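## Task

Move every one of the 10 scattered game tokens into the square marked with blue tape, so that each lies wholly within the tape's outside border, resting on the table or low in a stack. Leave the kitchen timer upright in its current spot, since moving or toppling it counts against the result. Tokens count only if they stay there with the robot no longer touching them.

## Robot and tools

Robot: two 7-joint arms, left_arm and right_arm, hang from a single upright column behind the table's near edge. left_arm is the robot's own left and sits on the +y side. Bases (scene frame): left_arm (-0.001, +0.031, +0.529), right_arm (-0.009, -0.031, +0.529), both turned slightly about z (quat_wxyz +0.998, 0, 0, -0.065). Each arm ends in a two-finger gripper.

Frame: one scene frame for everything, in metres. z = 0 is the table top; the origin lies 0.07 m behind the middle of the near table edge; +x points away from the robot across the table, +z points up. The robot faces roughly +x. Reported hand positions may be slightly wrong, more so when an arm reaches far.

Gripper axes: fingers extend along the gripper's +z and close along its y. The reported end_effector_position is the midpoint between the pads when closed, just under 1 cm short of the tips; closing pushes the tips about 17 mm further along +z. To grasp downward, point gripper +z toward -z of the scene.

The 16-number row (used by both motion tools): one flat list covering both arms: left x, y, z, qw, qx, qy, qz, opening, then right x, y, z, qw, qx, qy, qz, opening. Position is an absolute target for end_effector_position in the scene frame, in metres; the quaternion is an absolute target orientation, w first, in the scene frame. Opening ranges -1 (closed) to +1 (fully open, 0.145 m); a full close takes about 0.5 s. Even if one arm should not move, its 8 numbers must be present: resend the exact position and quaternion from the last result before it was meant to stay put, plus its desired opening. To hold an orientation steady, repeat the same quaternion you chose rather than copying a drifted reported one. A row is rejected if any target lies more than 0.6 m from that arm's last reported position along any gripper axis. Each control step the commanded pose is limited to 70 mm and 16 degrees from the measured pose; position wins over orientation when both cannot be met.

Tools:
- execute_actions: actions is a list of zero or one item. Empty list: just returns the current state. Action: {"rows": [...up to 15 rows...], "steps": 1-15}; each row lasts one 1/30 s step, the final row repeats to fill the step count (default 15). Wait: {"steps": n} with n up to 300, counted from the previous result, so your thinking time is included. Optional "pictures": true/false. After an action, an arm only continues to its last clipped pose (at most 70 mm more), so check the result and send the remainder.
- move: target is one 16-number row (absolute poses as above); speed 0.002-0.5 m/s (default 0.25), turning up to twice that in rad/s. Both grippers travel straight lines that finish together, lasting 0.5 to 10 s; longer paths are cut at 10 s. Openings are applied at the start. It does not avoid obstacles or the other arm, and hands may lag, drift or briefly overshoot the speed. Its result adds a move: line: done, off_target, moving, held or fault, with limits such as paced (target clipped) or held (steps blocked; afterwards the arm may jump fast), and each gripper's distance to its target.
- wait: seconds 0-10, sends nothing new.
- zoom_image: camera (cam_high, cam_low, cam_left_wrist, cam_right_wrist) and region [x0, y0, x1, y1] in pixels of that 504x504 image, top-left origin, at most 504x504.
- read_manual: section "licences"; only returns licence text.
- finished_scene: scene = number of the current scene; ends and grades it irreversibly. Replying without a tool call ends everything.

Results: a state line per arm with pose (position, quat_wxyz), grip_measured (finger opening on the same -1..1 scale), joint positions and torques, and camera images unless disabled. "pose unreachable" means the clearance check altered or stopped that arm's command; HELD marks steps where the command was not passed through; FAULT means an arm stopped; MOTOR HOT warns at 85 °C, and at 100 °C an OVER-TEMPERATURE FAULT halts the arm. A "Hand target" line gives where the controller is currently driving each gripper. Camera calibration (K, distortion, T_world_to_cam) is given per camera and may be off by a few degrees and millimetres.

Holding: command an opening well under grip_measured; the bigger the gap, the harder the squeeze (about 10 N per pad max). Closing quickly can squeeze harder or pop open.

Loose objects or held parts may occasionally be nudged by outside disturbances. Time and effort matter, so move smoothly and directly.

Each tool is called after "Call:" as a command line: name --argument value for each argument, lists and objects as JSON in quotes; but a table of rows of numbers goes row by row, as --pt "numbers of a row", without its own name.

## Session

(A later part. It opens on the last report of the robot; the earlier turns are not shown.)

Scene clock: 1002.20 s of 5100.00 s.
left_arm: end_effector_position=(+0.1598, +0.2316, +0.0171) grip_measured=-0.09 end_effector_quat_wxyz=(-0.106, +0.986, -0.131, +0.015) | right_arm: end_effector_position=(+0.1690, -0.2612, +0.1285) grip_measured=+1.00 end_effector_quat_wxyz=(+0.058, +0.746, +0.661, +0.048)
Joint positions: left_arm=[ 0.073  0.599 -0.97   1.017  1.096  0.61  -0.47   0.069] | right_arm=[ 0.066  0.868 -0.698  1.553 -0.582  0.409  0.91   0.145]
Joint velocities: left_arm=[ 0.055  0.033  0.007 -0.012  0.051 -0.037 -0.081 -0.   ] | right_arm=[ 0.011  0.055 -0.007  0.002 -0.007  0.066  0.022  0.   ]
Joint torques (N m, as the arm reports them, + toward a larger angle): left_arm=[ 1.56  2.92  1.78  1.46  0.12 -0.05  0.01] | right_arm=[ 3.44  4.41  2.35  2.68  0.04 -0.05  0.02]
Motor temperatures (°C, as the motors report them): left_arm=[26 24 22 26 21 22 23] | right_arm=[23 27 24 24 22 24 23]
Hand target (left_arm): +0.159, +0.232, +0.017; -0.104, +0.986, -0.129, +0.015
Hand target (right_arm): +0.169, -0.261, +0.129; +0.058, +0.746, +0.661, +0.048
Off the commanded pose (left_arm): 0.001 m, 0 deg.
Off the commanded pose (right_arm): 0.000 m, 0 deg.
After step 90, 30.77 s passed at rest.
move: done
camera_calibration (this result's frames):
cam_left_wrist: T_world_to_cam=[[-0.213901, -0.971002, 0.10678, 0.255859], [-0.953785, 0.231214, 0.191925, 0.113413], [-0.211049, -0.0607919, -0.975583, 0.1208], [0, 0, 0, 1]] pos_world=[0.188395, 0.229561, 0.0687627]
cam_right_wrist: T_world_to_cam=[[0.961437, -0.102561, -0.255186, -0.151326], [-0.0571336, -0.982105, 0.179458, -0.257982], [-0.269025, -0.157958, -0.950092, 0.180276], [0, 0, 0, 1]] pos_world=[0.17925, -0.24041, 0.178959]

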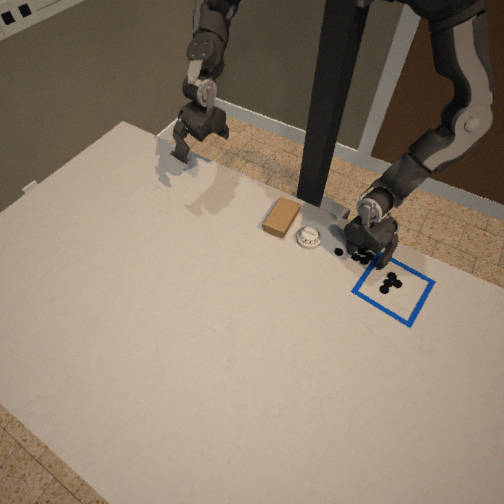

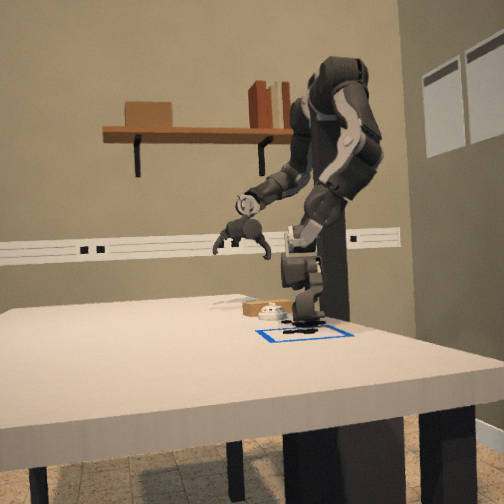

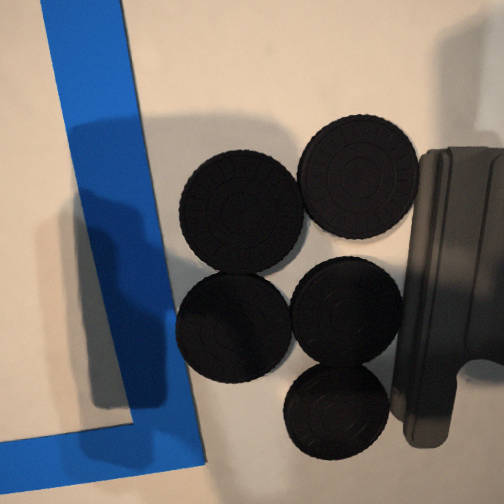

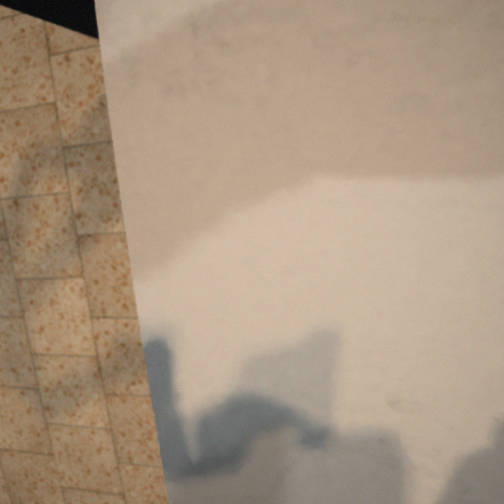

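Call:
move --target '[0.1681,0.2605,0.0168,-0.1036,0.9860,-0.1298,0.0136,-0.09,0.169,-0.2612,0.1285,0.058,0.746,0.661,0.048,1]' --speed 0.04

Scene clock: 1017.37 s of 5100.00 s.
left_arm: end_effector_position=(+0.1685, +0.2618, +0.0171) grip_measured=-0.09 end_effector_quat_wxyz=(-0.106, +0.986, -0.128, +0.013) | right_arm: end_effector_position=(+0.1690, -0.2612, +0.1285) grip_measured=+1.00 end_effector_quat_wxyz=(+0.058, +0.746, +0.661, +0.048)
Joint positions: left_arm=[ 0.108  0.646 -0.983  0.937  1.068  0.592 -0.346  0.069] | right_arm=[ 0.066  0.868 -0.698  1.553 -0.582  0.409  0.91   0.145]
Joint velocities: left_arm=[ 0.033  0.011  0.007 -0.002  0.007  0.022 -0.066  0.   ] | right_arm=[-0.077  0.033 -0.007 -0.002  0.007 -0.051  0.037  0.   ]
Joint torques (N m, as the arm reports them, + toward a larger angle): left_arm=[ 2.23  3.18  1.2   1.26  0.02 -0.06  0.01] | right_arm=[ 3.42  4.44  2.33  2.64  0.04 -0.06  0.03]
Motor temperatures (°C, as the motors report them): left_arm=[26 24 22 26 21 22 23] | right_arm=[23 27 24 24 22 24 23]
Hand target (left_arm): +0.169, +0.261, +0.017; -0.104, +0.986, -0.129, +0.014
Hand target (right_arm): +0.169, -0.261, +0.129; +0.058, +0.746, +0.661, +0.048
Off the commanded pose (left_arm): 0.001 m, 0 deg.
Off the commanded pose (right_arm): 0.000 m, 0 deg.
After step 90, 11.17 s passed at rest.
move: done
camera_calibration (this result's frames):
cam_left_wrist: T_world_to_cam=[[-0.207598, -0.972466, 0.105896, 0.286354], [-0.954809, 0.224979, 0.194226, 0.116523], [-0.212703, -0.0607892, -0.975224, 0.124772], [0, 0, 0, 1]] pos_world=[0.197243, 0.259839, 0.0687256]
cam_right_wrist: T_world_to_cam=[[0.961437, -0.102561, -0.255186, -0.151326], [-0.0571336, -0.982105, 0.179458, -0.257982], [-0.269025, -0.157958, -0.950092, 0.180276], [0, 0, 0, 1]] pos_world=[0.17925, -0.24041, 0.178959]

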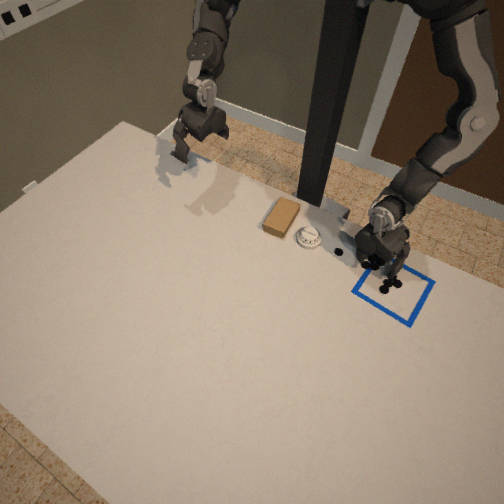

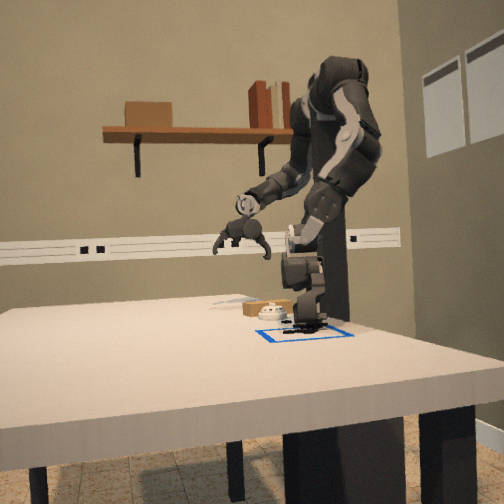

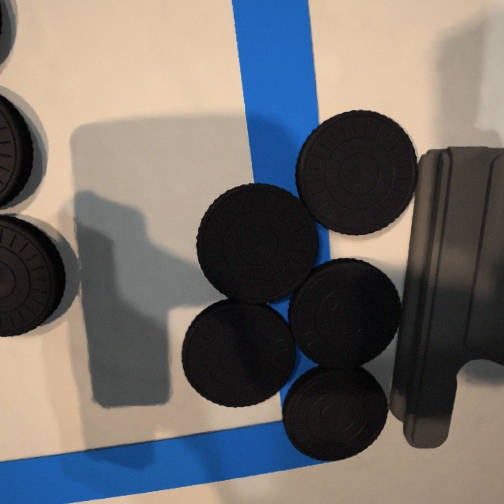

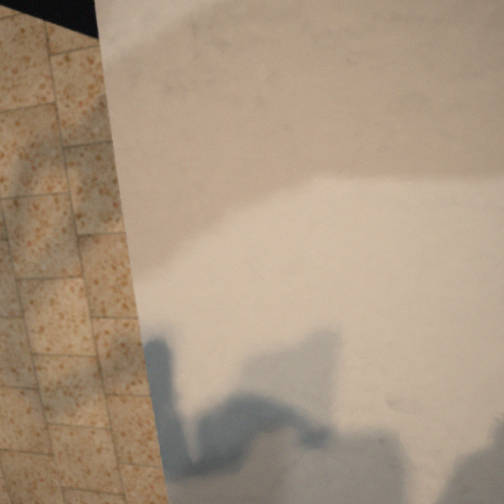

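Call:
move --target '[0.1752,0.2820,0.0168,-0.1033,0.9829,-0.1513,0.0159,-0.09,0.169,-0.2612,0.1285,0.058,0.746,0.661,0.048,1]' --speed 0.035

Scene clock: 1034.77 s of 5100.00 s.
left_arm: end_effector_position=(+0.1749, +0.2827, +0.0168) grip_measured=-0.09 end_effector_quat_wxyz=(-0.106, +0.983, -0.150, +0.015) | right_arm: end_effector_position=(+0.1690, -0.2612, +0.1285) grip_measured=+1.00 end_effector_quat_wxyz=(+0.058, +0.746, +0.661, +0.048)
Joint positions: left_arm=[ 0.147  0.677 -1.032  0.865  1.017  0.562 -0.227  0.069] | right_arm=[ 0.066  0.868 -0.698  1.553 -0.582  0.409  0.91   0.145]
Joint velocities: left_arm=[-0.033 -0.121 -0.027 -0.002 -0.051  0.022 -0.037  0.   ] | right_arm=[ 0.055  0.011  0.007 -0.002  0.007 -0.066 -0.037 -0.   ]
Joint torques (N m, as the arm reports them, + toward a larger angle): left_arm=[ 2.47  3.78  1.18  0.85  0.01 -0.05  0.01] | right_arm=[ 3.42  4.4   2.33  2.63  0.04 -0.06  0.03]
Motor temperatures (°C, as the motors report them): left_arm=[26 25 22 26 21 22 23] | right_arm=[23 27 24 24 22 24 23]
Hand target (left_arm): +0.175, +0.282, +0.017; -0.104, +0.983, -0.151, +0.015
Hand target (right_arm): +0.169, -0.261, +0.129; +0.058, +0.746, +0.661, +0.048
Off the commanded pose (left_arm): 0.001 m, 0 deg.
Off the commanded pose (right_arm): 0.000 m, 0 deg.
After step 90, 13.50 s passed at rest.
move: done
camera_calibration (this result's frames):
cam_left_wrist: T_world_to_cam=[[-0.249562, -0.962414, 0.107134, 0.312488], [-0.943681, 0.266527, 0.196034, 0.104205], [-0.21722, -0.0521776, -0.974727, 0.125452], [0, 0, 0, 1]] pos_world=[0.203572, 0.279515, 0.0683757]
cam_right_wrist: T_world_to_cam=[[0.961437, -0.102561, -0.255186, -0.151326], [-0.0571336, -0.982105, 0.179458, -0.257982], [-0.269025, -0.157958, -0.950092, 0.180276], [0, 0, 0, 1]] pos_world=[0.17925, -0.24041, 0.178959]

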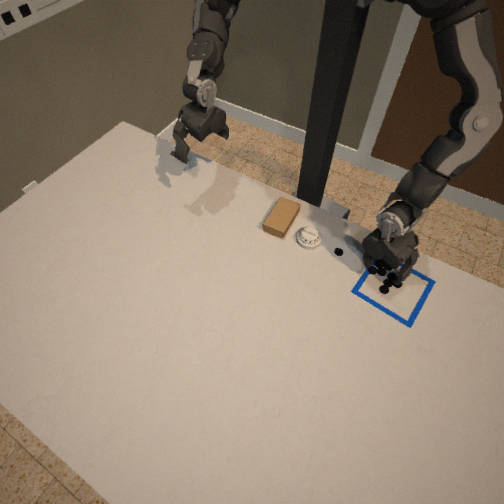

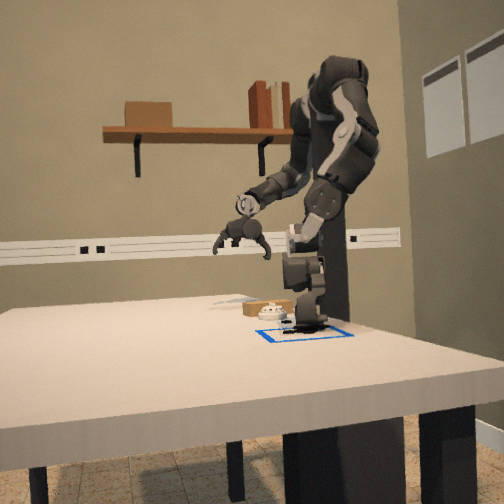

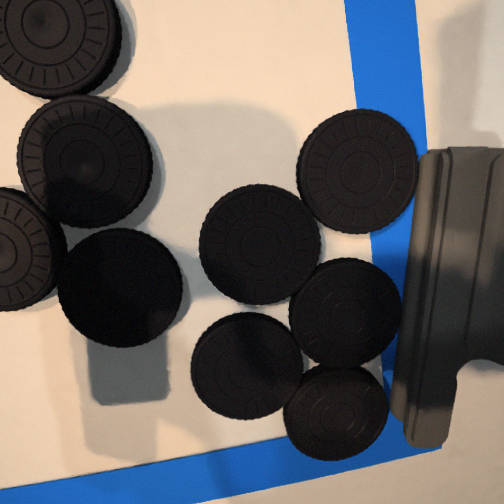

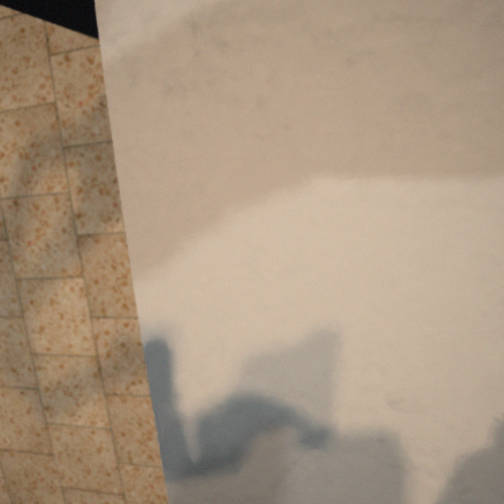

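Call:
move --target '[0.1822,0.2948,0.0168,-0.1026,0.9763,-0.1898,0.0199,-0.09,0.169,-0.2612,0.1285,0.058,0.746,0.661,0.048,1]' --speed 0.035

Scene clock: 1040.87 s of 5100.00 s.
left_arm: end_effector_position=(+0.1818, +0.2948, +0.0167) grip_measured=-0.09 end_effector_quat_wxyz=(-0.104, +0.976, -0.189, +0.019) | right_arm: end_effector_position=(+0.1690, -0.2612, +0.1285) grip_measured=+1.00 end_effector_quat_wxyz=(+0.058, +0.746, +0.661, +0.048)
Joint positions: left_arm=[ 0.187  0.691 -1.09   0.806  0.944  0.527 -0.125  0.069] | right_arm=[ 0.066  0.868 -0.698  1.553 -0.582  0.409  0.91   0.145]
Joint velocities: left_arm=[-0.055 -0.077  0.017  0.012  0.037  0.022 -0.051 -0.   ] | right_arm=[ 0.077 -0.077 -0.007  0.002 -0.022 -0.066 -0.007  0.   ]
Joint torques (N m, as the arm reports them, + toward a larger angle): left_arm=[ 2.71  4.19  1.22  0.58  0.03 -0.05  0.01] | right_arm=[ 3.42  4.41  2.34  2.64  0.04 -0.06  0.02]
Motor temperatures (°C, as the motors report them): left_arm=[26 25 22 26 21 22 23] | right_arm=[23 27 24 24 22 24 23]
Hand target (left_arm): +0.182, +0.295, +0.017; -0.103, +0.976, -0.190, +0.019
Hand target (right_arm): +0.169, -0.261, +0.129; +0.058, +0.746, +0.661, +0.048
Off the commanded pose (left_arm): 0.000 m, 0 deg.
Off the commanded pose (right_arm): 0.000 m, 0 deg.
After step 90, 1.70 s passed at rest.
move: done
camera_calibration (this result's frames):
cam_left_wrist: T_world_to_cam=[[-0.324303, -0.939729, 0.108338, 0.332842], [-0.919751, 0.340015, 0.196083, 0.0815561], [-0.221102, -0.0360531, -0.974584, 0.123428], [0, 0, 0, 1]] pos_world=[0.210243, 0.289501, 0.0682399]
cam_right_wrist: T_world_to_cam=[[0.961437, -0.102561, -0.255186, -0.151326], [-0.0571336, -0.982105, 0.179458, -0.257982], [-0.269025, -0.157958, -0.950092, 0.180276], [0, 0, 0, 1]] pos_world=[0.17925, -0.24041, 0.178959]

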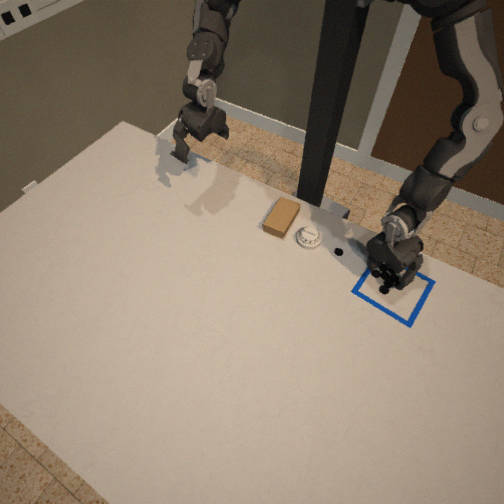

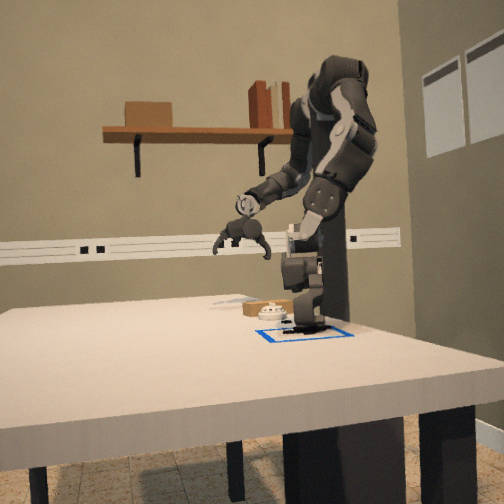

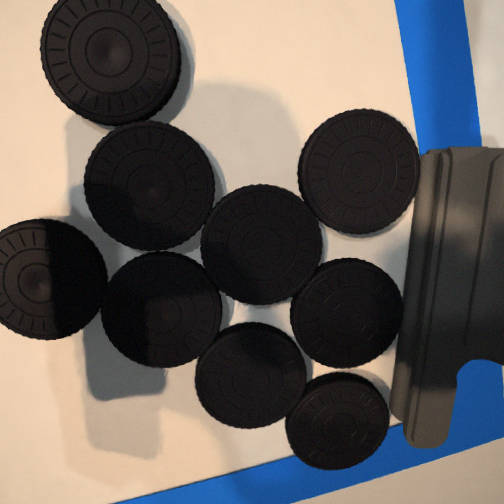

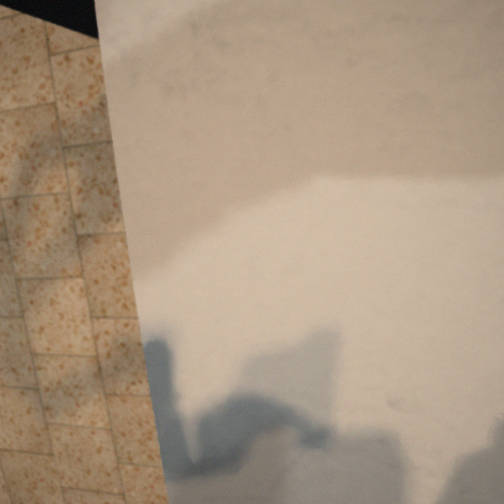

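Call:
zoom_image --camera "cam_left_wrist" --region '[250, 340, 504, 504]'

Region (250, 340, 504, 504) of cam_left_wrist's 504x504 image, scaled by 1.984, with more detail than that image has; it fills the top 325 rows of this view, and the rest is white.

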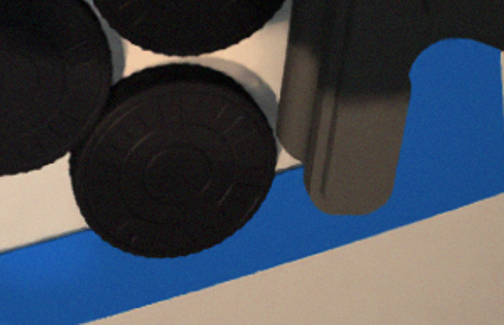

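Call:
move --target '[0.1890,0.1810,0.0285,-0.1041,0.9907,-0.0867,0.0091,-0.09,0.169,-0.2612,0.1285,0.058,0.746,0.661,0.048,1]' --speed 0.1

Scene clock: 1068.10 s of 5100.00 s.
left_arm: end_effector_position=(+0.1910, +0.1791, +0.0300) grip_measured=-0.09 end_effector_quat_wxyz=(-0.100, +0.991, -0.089, +0.014) | right_arm: end_effector_position=(+0.1690, -0.2612, +0.1285) grip_measured=+1.00 end_effector_quat_wxyz=(+0.058, +0.746, +0.661, +0.048)
Joint positions: left_arm=[ 0.123  0.434 -0.819  1.03   1.126  0.75  -0.65   0.069] | right_arm=[ 0.066  0.868 -0.698  1.553 -0.582  0.409  0.91   0.145]
Joint velocities: left_arm=[-0.077 -0.011  0.002 -0.007 -0.081  0.095 -0.022  0.   ] | right_arm=[ 0.121 -0.099 -0.022  0.007  0.022 -0.081 -0.022 -0.   ]
Joint torques (N m, as the arm reports them, + toward a larger angle): left_arm=[ 2.39  1.65  1.9   2.41  0.12  0.1  -0.37] | right_arm=[ 3.42  4.44  2.38  2.63  0.04 -0.05  0.03]
Motor temperatures (°C, as the motors report them): left_arm=[26 25 22 25 21 22 23] | right_arm=[23 27 24 24 22 24 23]
Hand target (left_arm): +0.190, +0.180, +0.030; -0.103, +0.991, -0.089, +0.011
Hand target (right_arm): +0.169, -0.261, +0.129; +0.058, +0.746, +0.661, +0.048
Off the commanded pose (left_arm): 0.003 m, 1 deg.
Off the commanded pose (right_arm): 0.000 m, 0 deg.
After step 90, 22.70 s passed at rest.
move: done
camera_calibration (this result's frames):
cam_left_wrist: T_world_to_cam=[[-0.132252, -0.984075, 0.118771, 0.196525], [-0.971011, 0.152693, 0.183908, 0.170416], [-0.199115, -0.0910057, -0.975741, 0.139889], [0, 0, 0, 1]] pos_world=[0.219321, 0.180105, 0.0818131]
cam_right_wrist: T_world_to_cam=[[0.961437, -0.102561, -0.255186, -0.151326], [-0.0571336, -0.982105, 0.179458, -0.257982], [-0.269025, -0.157958, -0.950092, 0.180276], [0, 0, 0, 1]] pos_world=[0.17925, -0.24041, 0.178959]

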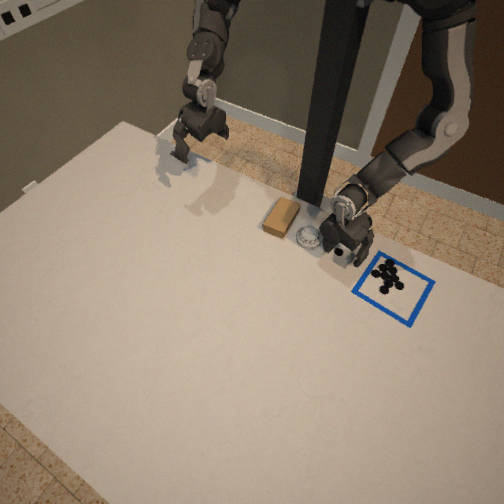

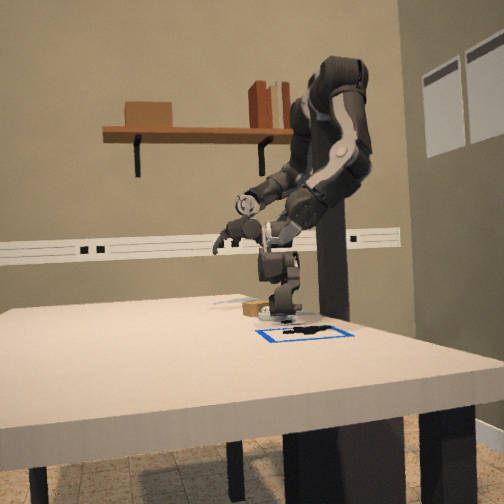

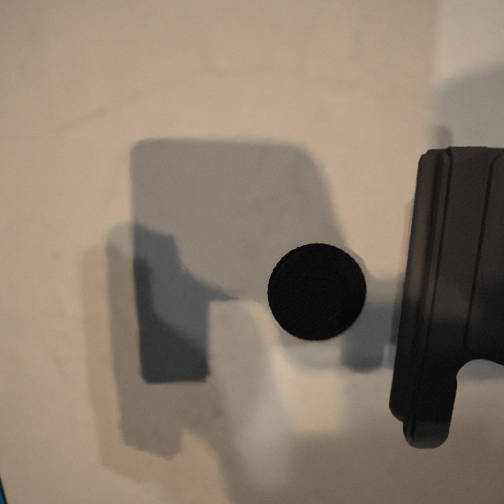

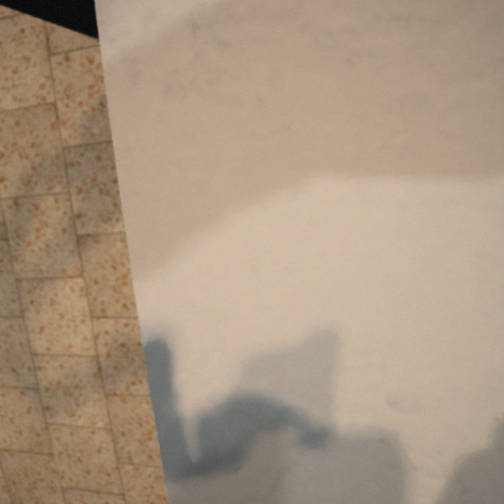

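Call:
execute_actions --actions '[]'

Scene clock: 1079.73 s of 5100.00 s.
left_arm: end_effector_position=(+0.1909, +0.1790, +0.0300) grip_measured=-0.09 end_effector_quat_wxyz=(-0.100, +0.991, -0.089, +0.014) | right_arm: end_effector_position=(+0.1690, -0.2612, +0.1285) grip_measured=+1.00 end_effector_quat_wxyz=(+0.058, +0.746, +0.661, +0.048)
Joint positions: left_arm=[ 0.123  0.434 -0.819  1.03   1.126  0.75  -0.65   0.069] | right_arm=[ 0.066  0.868 -0.698  1.553 -0.582  0.409  0.91   0.145]
Joint velocities: left_arm=[ 0.055  0.011 -0.007 -0.012 -0.051 -0.066 -0.022  0.   ] | right_arm=[ 0.033 -0.033 -0.027  0.002 -0.022  0.007  0.051  0.   ]
Joint torques (N m, as the arm reports them, + toward a larger angle): left_arm=[ 2.41  1.62  1.82  2.36  0.11  0.09 -0.38] | right_arm=[ 3.42  4.43  2.37  2.63  0.04 -0.05  0.03]
Motor temperatures (°C, as the motors report them): left_arm=[26 25 22 26 21 22 23] | right_arm=[23 27 24 24 22 24 23]
Hand target (left_arm): +0.190, +0.180, +0.030; -0.103, +0.991, -0.089, +0.011
Hand target (right_arm): +0.169, -0.261, +0.129; +0.058, +0.746, +0.661, +0.048
Off the commanded pose (left_arm): 0.003 m, 1 deg.
Off the commanded pose (right_arm): 0.000 m, 0 deg.
Steps of this call (steps 1 to 90: nothing new was sent; then 8.63 s passed at rest). Readings (end_effector_position):
1: left_arm (+0.1909, +0.1790, +0.0300) | right_arm (+0.1690, -0.2612, +0.1285)
2: left_arm (+0.1909, +0.1790, +0.0300) | right_arm (+0.1690, -0.2612, +0.1285)
4: left_arm (+0.1909, +0.1790, +0.0300) | right_arm (+0.1690, -0.2612, +0.1285)
8: left_arm (+0.1909, +0.1790, +0.0300) | right_arm (+0.1690, -0.2612, +0.1285)
90: the state above
camera_calibration (this result's frames):
cam_left_wrist: T_world_to_cam=[[-0.131987, -0.984079, 0.119025, 0.196428], [-0.971019, 0.152495, 0.184033, 0.170423], [-0.199254, -0.0912859, -0.975687, 0.139945], [0, 0, 0, 1]] pos_world=[0.219294, 0.180088, 0.0817995]
cam_right_wrist: T_world_to_cam=[[0.961437, -0.102561, -0.255186, -0.151326], [-0.0571336, -0.982105, 0.179458, -0.257982], [-0.269025, -0.157958, -0.950092, 0.180276], [0, 0, 0, 1]] pos_world=[0.17925, -0.24041, 0.178959]

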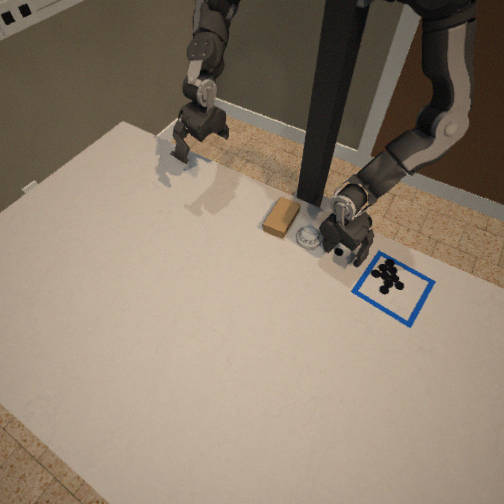

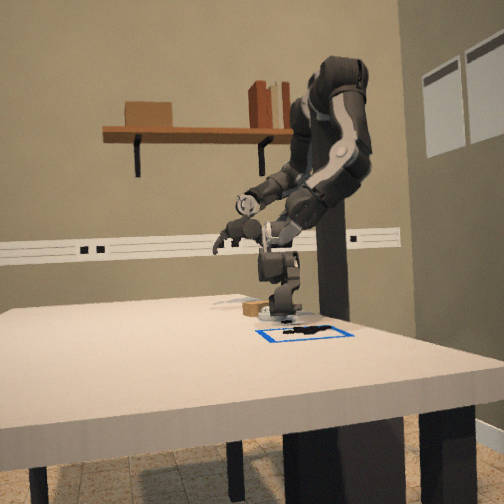

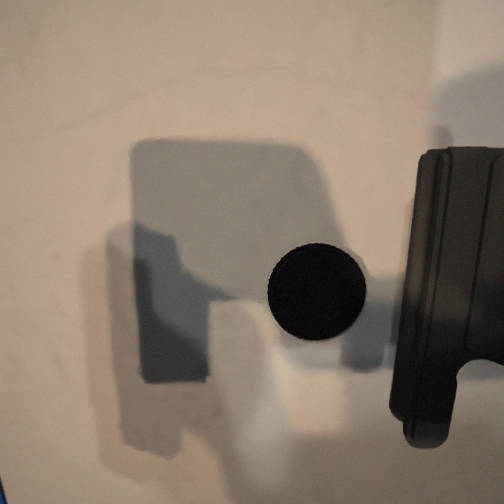

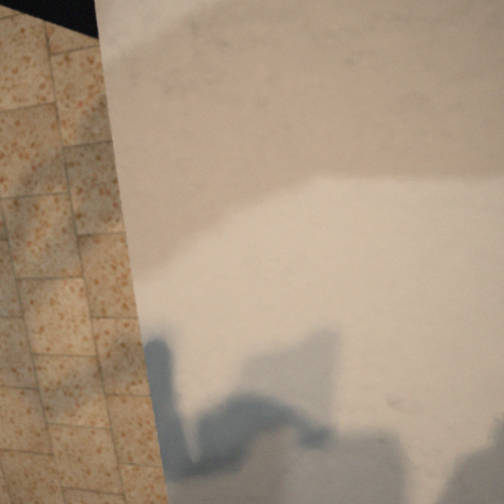

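Call:
move --target '[0.1897,0.178,0.022,-0.1041,0.9907,-0.0867,0.0091,-0.09,0.169,-0.2612,0.1285,0.058,0.746,0.661,0.048,1]' --speed 0.03

Scene clock: 1082.27 s of 5100.00 s.
left_arm: end_effector_position=(+0.1898, +0.1794, +0.0224) grip_measured=-0.09 end_effector_quat_wxyz=(-0.107, +0.991, -0.086, +0.008) | right_arm: end_effector_position=(+0.1690, -0.2612, +0.1285) grip_measured=+1.00 end_effector_quat_wxyz=(+0.058, +0.746, +0.661, +0.048)
Joint positions: left_arm=[ 0.142  0.403 -0.831  0.959  1.111  0.734 -0.634  0.069] | right_arm=[ 0.066  0.868 -0.698  1.553 -0.582  0.409  0.91   0.145]
Joint velocities: left_arm=[-0.077  0.099 -0.002  0.002 -0.051 -0.022  0.007  0.   ] | right_arm=[-0.011 -0.011 -0.012 -0.022  0.037 -0.051  0.007  0.   ]
Joint torques (N m, as the arm reports them, + toward a larger angle): left_arm=[ 3.27  1.19  0.99  1.93 -0.01 -0.05 -0.01] | right_arm=[ 3.42  4.46  2.36  2.64  0.03 -0.05  0.03]
Motor temperatures (°C, as the motors report them): left_arm=[26 25 22 26 21 22 23] | right_arm=[23 27 24 24 22 24 23]
Hand target (left_arm): +0.190, +0.178, +0.022; -0.105, +0.991, -0.086, +0.009
Hand target (right_arm): +0.169, -0.261, +0.129; +0.058, +0.746, +0.661, +0.048
Off the commanded pose (left_arm): 0.001 m, 0 deg.
Off the commanded pose (right_arm): 0.000 m, 0 deg.
move: done
camera_calibration (this result's frames):
cam_left_wrist: T_world_to_cam=[[-0.12342, -0.986643, 0.106316, 0.196648], [-0.970471, 0.142379, 0.194717, 0.172078], [-0.207254, -0.0791446, -0.975081, 0.13172], [0, 0, 0, 1]] pos_world=[0.218566, 0.179946, 0.0740243]
cam_right_wrist: T_world_to_cam=[[0.961437, -0.102561, -0.255186, -0.151326], [-0.0571336, -0.982105, 0.179458, -0.257982], [-0.269025, -0.157958, -0.950092, 0.180276], [0, 0, 0, 1]] pos_world=[0.17925, -0.24041, 0.178959]

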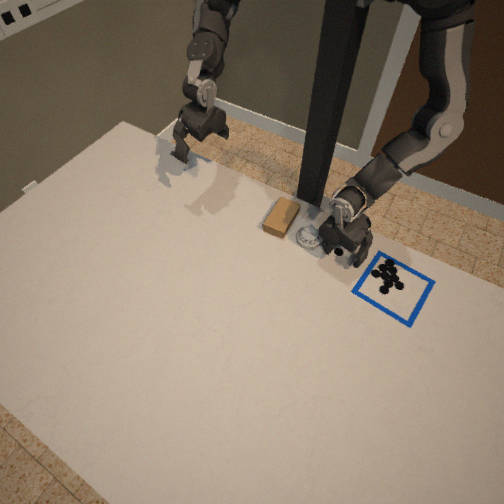

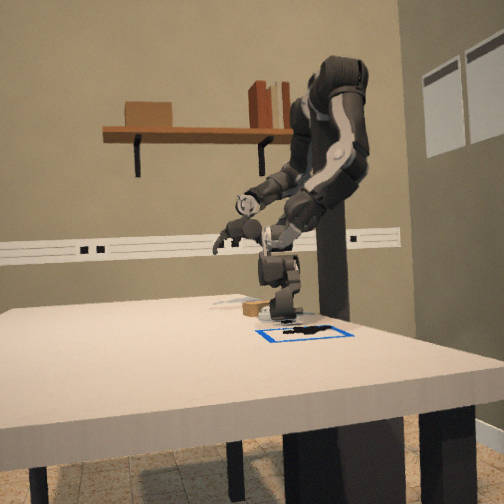

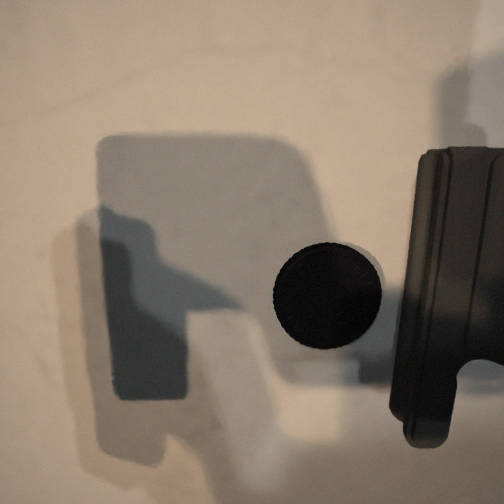

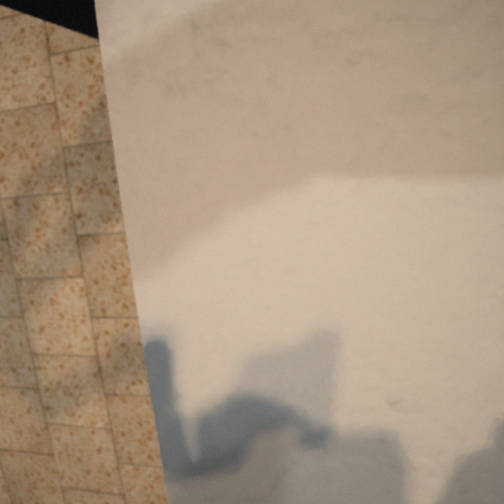

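Call:
move --target '[0.1895,0.1768,0.0172,-0.1041,0.9907,-0.0867,0.0091,-0.09,0.169,-0.2612,0.1285,0.058,0.746,0.661,0.048,1]' --speed 0.02

Scene clock: 1085.97 s of 5100.00 s.
left_arm: end_effector_position=(+0.1895, +0.1779, +0.0177) grip_measured=-0.09 end_effector_quat_wxyz=(-0.106, +0.991, -0.086, +0.008) | right_arm: end_effector_position=(+0.1690, -0.2612, +0.1285) grip_measured=+1.00 end_effector_quat_wxyz=(+0.058, +0.746, +0.661, +0.048)
Joint positions: left_arm=[ 0.154  0.385 -0.842  0.917  1.097  0.717 -0.612  0.069] | right_arm=[ 0.066  0.868 -0.698  1.553 -0.582  0.409  0.91   0.145]
Joint velocities: left_arm=[-0.011 -0.011  0.002  0.002 -0.022 -0.007  0.007  0.   ] | right_arm=[-0.055 -0.077  0.002  0.002 -0.081 -0.007 -0.007 -0.   ]
Joint torques (N m, as the arm reports them, + toward a larger angle): left_arm=[ 3.31  1.08  0.92  1.85  0.   -0.06  0.02] | right_arm=[ 3.41  4.42  2.37  2.61  0.04 -0.05  0.04]
Motor temperatures (°C, as the motors report them): left_arm=[26 25 22 26 21 22 23] | right_arm=[23 27 24 24 22 24 23]
Hand target (left_arm): +0.190, +0.177, +0.017; -0.104, +0.991, -0.086, +0.009
Hand target (right_arm): +0.169, -0.261, +0.129; +0.058, +0.746, +0.661, +0.048
Off the commanded pose (left_arm): 0.001 m, 0 deg.
Off the commanded pose (right_arm): 0.000 m, 0 deg.
move: done
camera_calibration (this result's frames):
cam_left_wrist: T_world_to_cam=[[-0.123148, -0.986554, 0.107453, 0.19557], [-0.97044, 0.142363, 0.194883, 0.172935], [-0.20756, -0.0802775, -0.974923, 0.127207], [0, 0, 0, 1]] pos_world=[0.218311, 0.178533, 0.0693001]
cam_right_wrist: T_world_to_cam=[[0.961437, -0.102561, -0.255186, -0.151326], [-0.0571336, -0.982105, 0.179458, -0.257982], [-0.269025, -0.157958, -0.950092, 0.180276], [0, 0, 0, 1]] pos_world=[0.17925, -0.24041, 0.178959]

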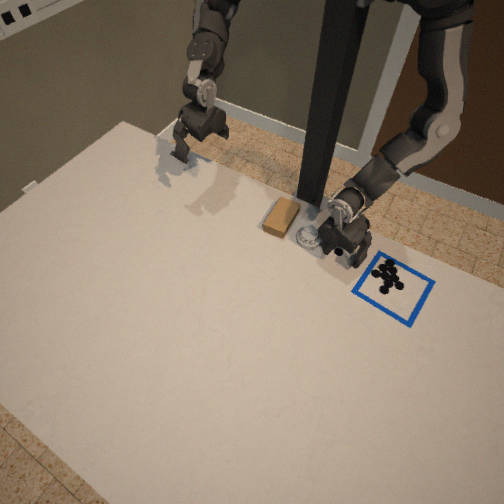

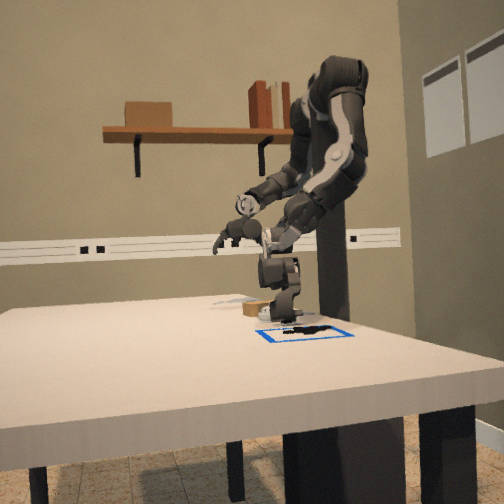

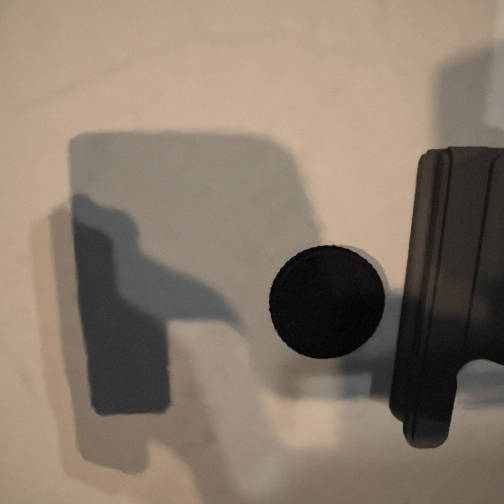

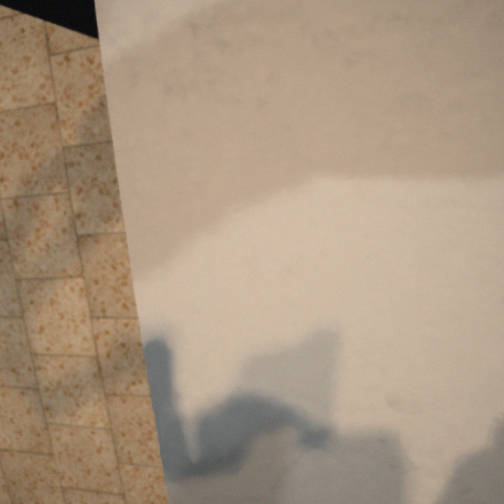

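Call:
move --target '[0.2055,0.212,0.0172,-0.1029,0.9794,-0.1727,0.0182,-0.09,0.169,-0.2612,0.1285,0.058,0.746,0.661,0.048,1]' --speed 0.04

Scene clock: 1099.40 s of 5100.00 s.
left_arm: end_effector_position=(+0.2042, +0.2125, +0.0170) grip_measured=-0.09 end_effector_quat_wxyz=(-0.105, +0.979, -0.172, +0.015) | right_arm: end_effector_position=(+0.1690, -0.2612, +0.1285) grip_measured=+1.00 end_effector_quat_wxyz=(+0.058, +0.746, +0.661, +0.048)
Joint positions: left_arm=[ 0.239  0.495 -1.012  0.856  0.996  0.698 -0.366  0.069] | right_arm=[ 0.066  0.868 -0.698  1.553 -0.582  0.409  0.91   0.145]
Joint velocities: left_arm=[-0.055 -0.033 -0.002 -0.007 -0.022 -0.037 -0.066  0.   ] | right_arm=[-0.011  0.033 -0.002  0.012 -0.022  0.007  0.022  0.   ]
Joint torques (N m, as the arm reports them, + toward a larger angle): left_arm=[ 3.56  2.33  1.15  1.51  0.   -0.05  0.  ] | right_arm=[ 3.47  4.39  2.34  2.69  0.04 -0.06  0.03]
Motor temperatures (°C, as the motors report them): left_arm=[26 24 22 26 21 22 23] | right_arm=[23 27 24 24 22 24 23]
Hand target (left_arm): +0.204, +0.212, +0.017; -0.104, +0.979, -0.172, +0.016
Hand target (right_arm): +0.169, -0.261, +0.129; +0.058, +0.746, +0.661, +0.048
Off the commanded pose (left_arm): 0.001 m, 0 deg.
Off the commanded pose (right_arm): 0.000 m, 0 deg.
After step 90, 8.00 s passed at rest.
move: done
camera_calibration (this result's frames):
cam_left_wrist: T_world_to_cam=[[-0.291118, -0.95054, 0.108273, 0.258235], [-0.930329, 0.307662, 0.199579, 0.138996], [-0.223019, -0.0426289, -0.973882, 0.127484], [0, 0, 0, 1]] pos_world=[0.23292, 0.208133, 0.0684539]
cam_right_wrist: T_world_to_cam=[[0.961437, -0.102561, -0.255186, -0.151326], [-0.0571336, -0.982105, 0.179458, -0.257982], [-0.269025, -0.157958, -0.950092, 0.180276], [0, 0, 0, 1]] pos_world=[0.17925, -0.24041, 0.178959]

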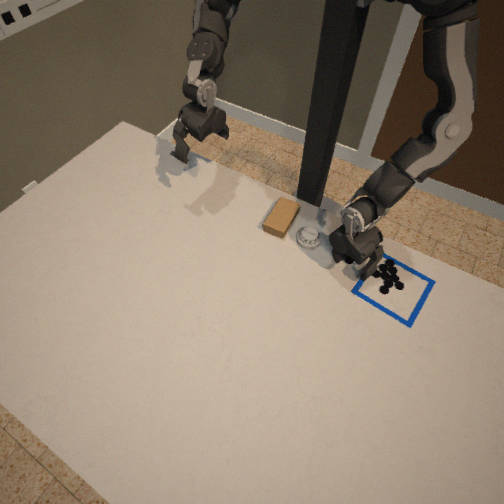

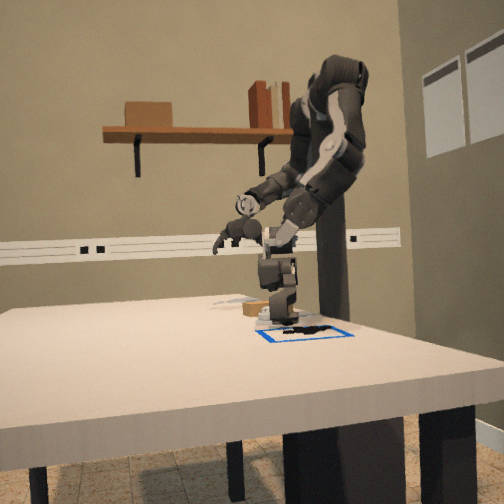

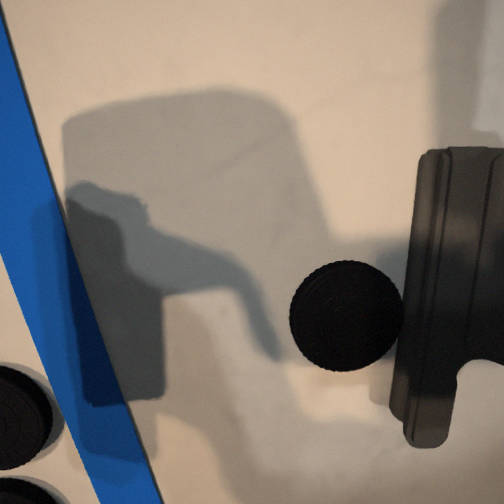

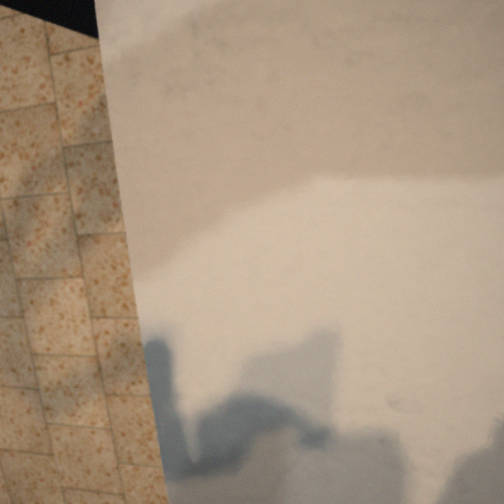

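Call:
move --target '[0.239,0.2826,0.0172,-0.1026,0.9763,-0.1898,0.0199,-0.09,0.169,-0.2612,0.1285,0.058,0.746,0.661,0.048,1]' --speed 0.045

Scene clock: 1108.73 s of 5100.00 s.
left_arm: end_effector_position=(+0.2401, +0.2853, +0.0175) grip_measured=-0.09 end_effector_quat_wxyz=(-0.107, +0.976, -0.187, +0.020) | right_arm: end_effector_position=(+0.1690, -0.2612, +0.1285) grip_measured=+1.00 end_effector_quat_wxyz=(+0.058, +0.746, +0.661, +0.048)
Joint positions: left_arm=[ 0.421  0.522 -1.18   0.475  0.889  0.552  0.033  0.069] | right_arm=[ 0.066  0.868 -0.698  1.553 -0.582  0.409  0.91   0.145]
Joint velocities: left_arm=[-0.011  0.077 -0.002 -0.007  0.037  0.007 -0.007 -0.   ] | right_arm=[ 0.077  0.011 -0.012  0.002  0.022  0.022  0.051  0.   ]
Joint torques (N m, as the arm reports them, + toward a larger angle): left_arm=[ 4.4   2.8   0.74  0.29  0.05 -0.05  0.02] | right_arm=[ 3.39  4.44  2.37  2.61  0.04 -0.05  0.03]
Motor temperatures (°C, as the motors report them): left_arm=[26 24 22 26 21 22 23] | right_arm=[23 27 24 24 22 24 23]
Hand target (left_arm): +0.240, +0.283, +0.017; -0.104, +0.976, -0.189, +0.021
Hand target (right_arm): +0.169, -0.261, +0.129; +0.058, +0.746, +0.661, +0.048
Off the commanded pose (left_arm): 0.003 m, 1 deg.
Off the commanded pose (right_arm): 0.000 m, 0 deg.
After step 90, 4.27 s passed at rest.
move: done
camera_calibration (this result's frames):
cam_left_wrist: T_world_to_cam=[[-0.321693, -0.941316, 0.102167, 0.342657], [-0.921784, 0.336011, 0.193418, 0.139881], [-0.216396, -0.0319545, -0.975783, 0.134465], [0, 0, 0, 1]] pos_world=[0.268268, 0.279844, 0.0691455]
cam_right_wrist: T_world_to_cam=[[0.961437, -0.102561, -0.255186, -0.151326], [-0.0571336, -0.982105, 0.179458, -0.257982], [-0.269025, -0.157958, -0.950092, 0.180276], [0, 0, 0, 1]] pos_world=[0.17925, -0.24041, 0.178959]

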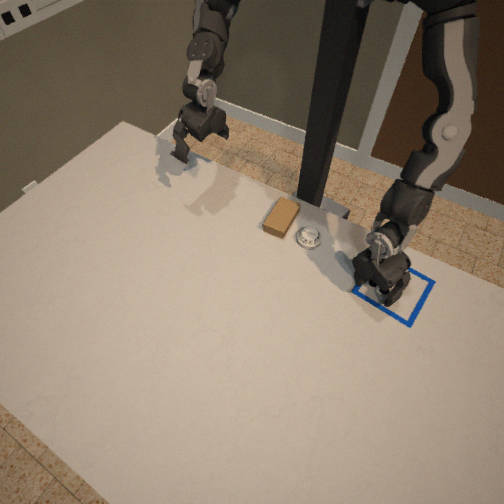

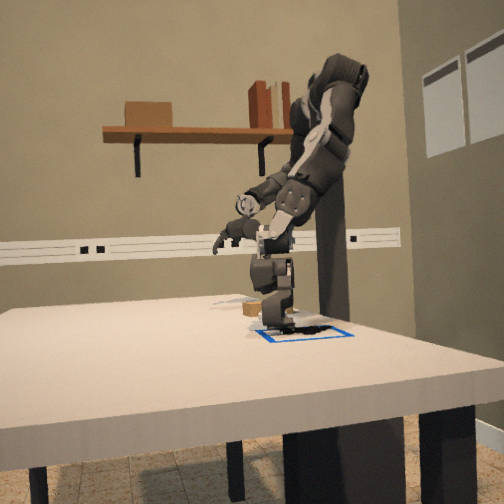

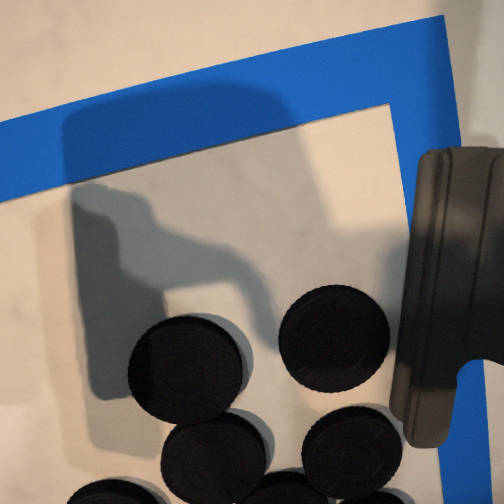

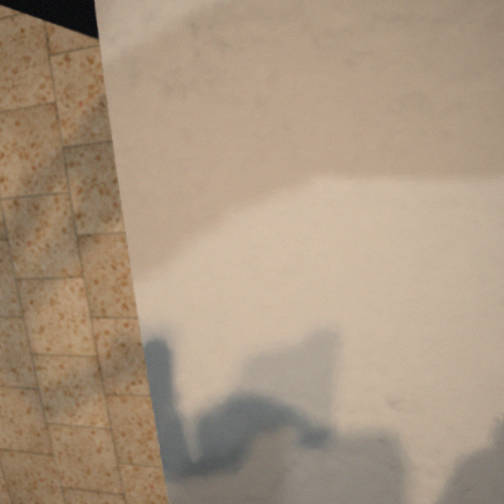

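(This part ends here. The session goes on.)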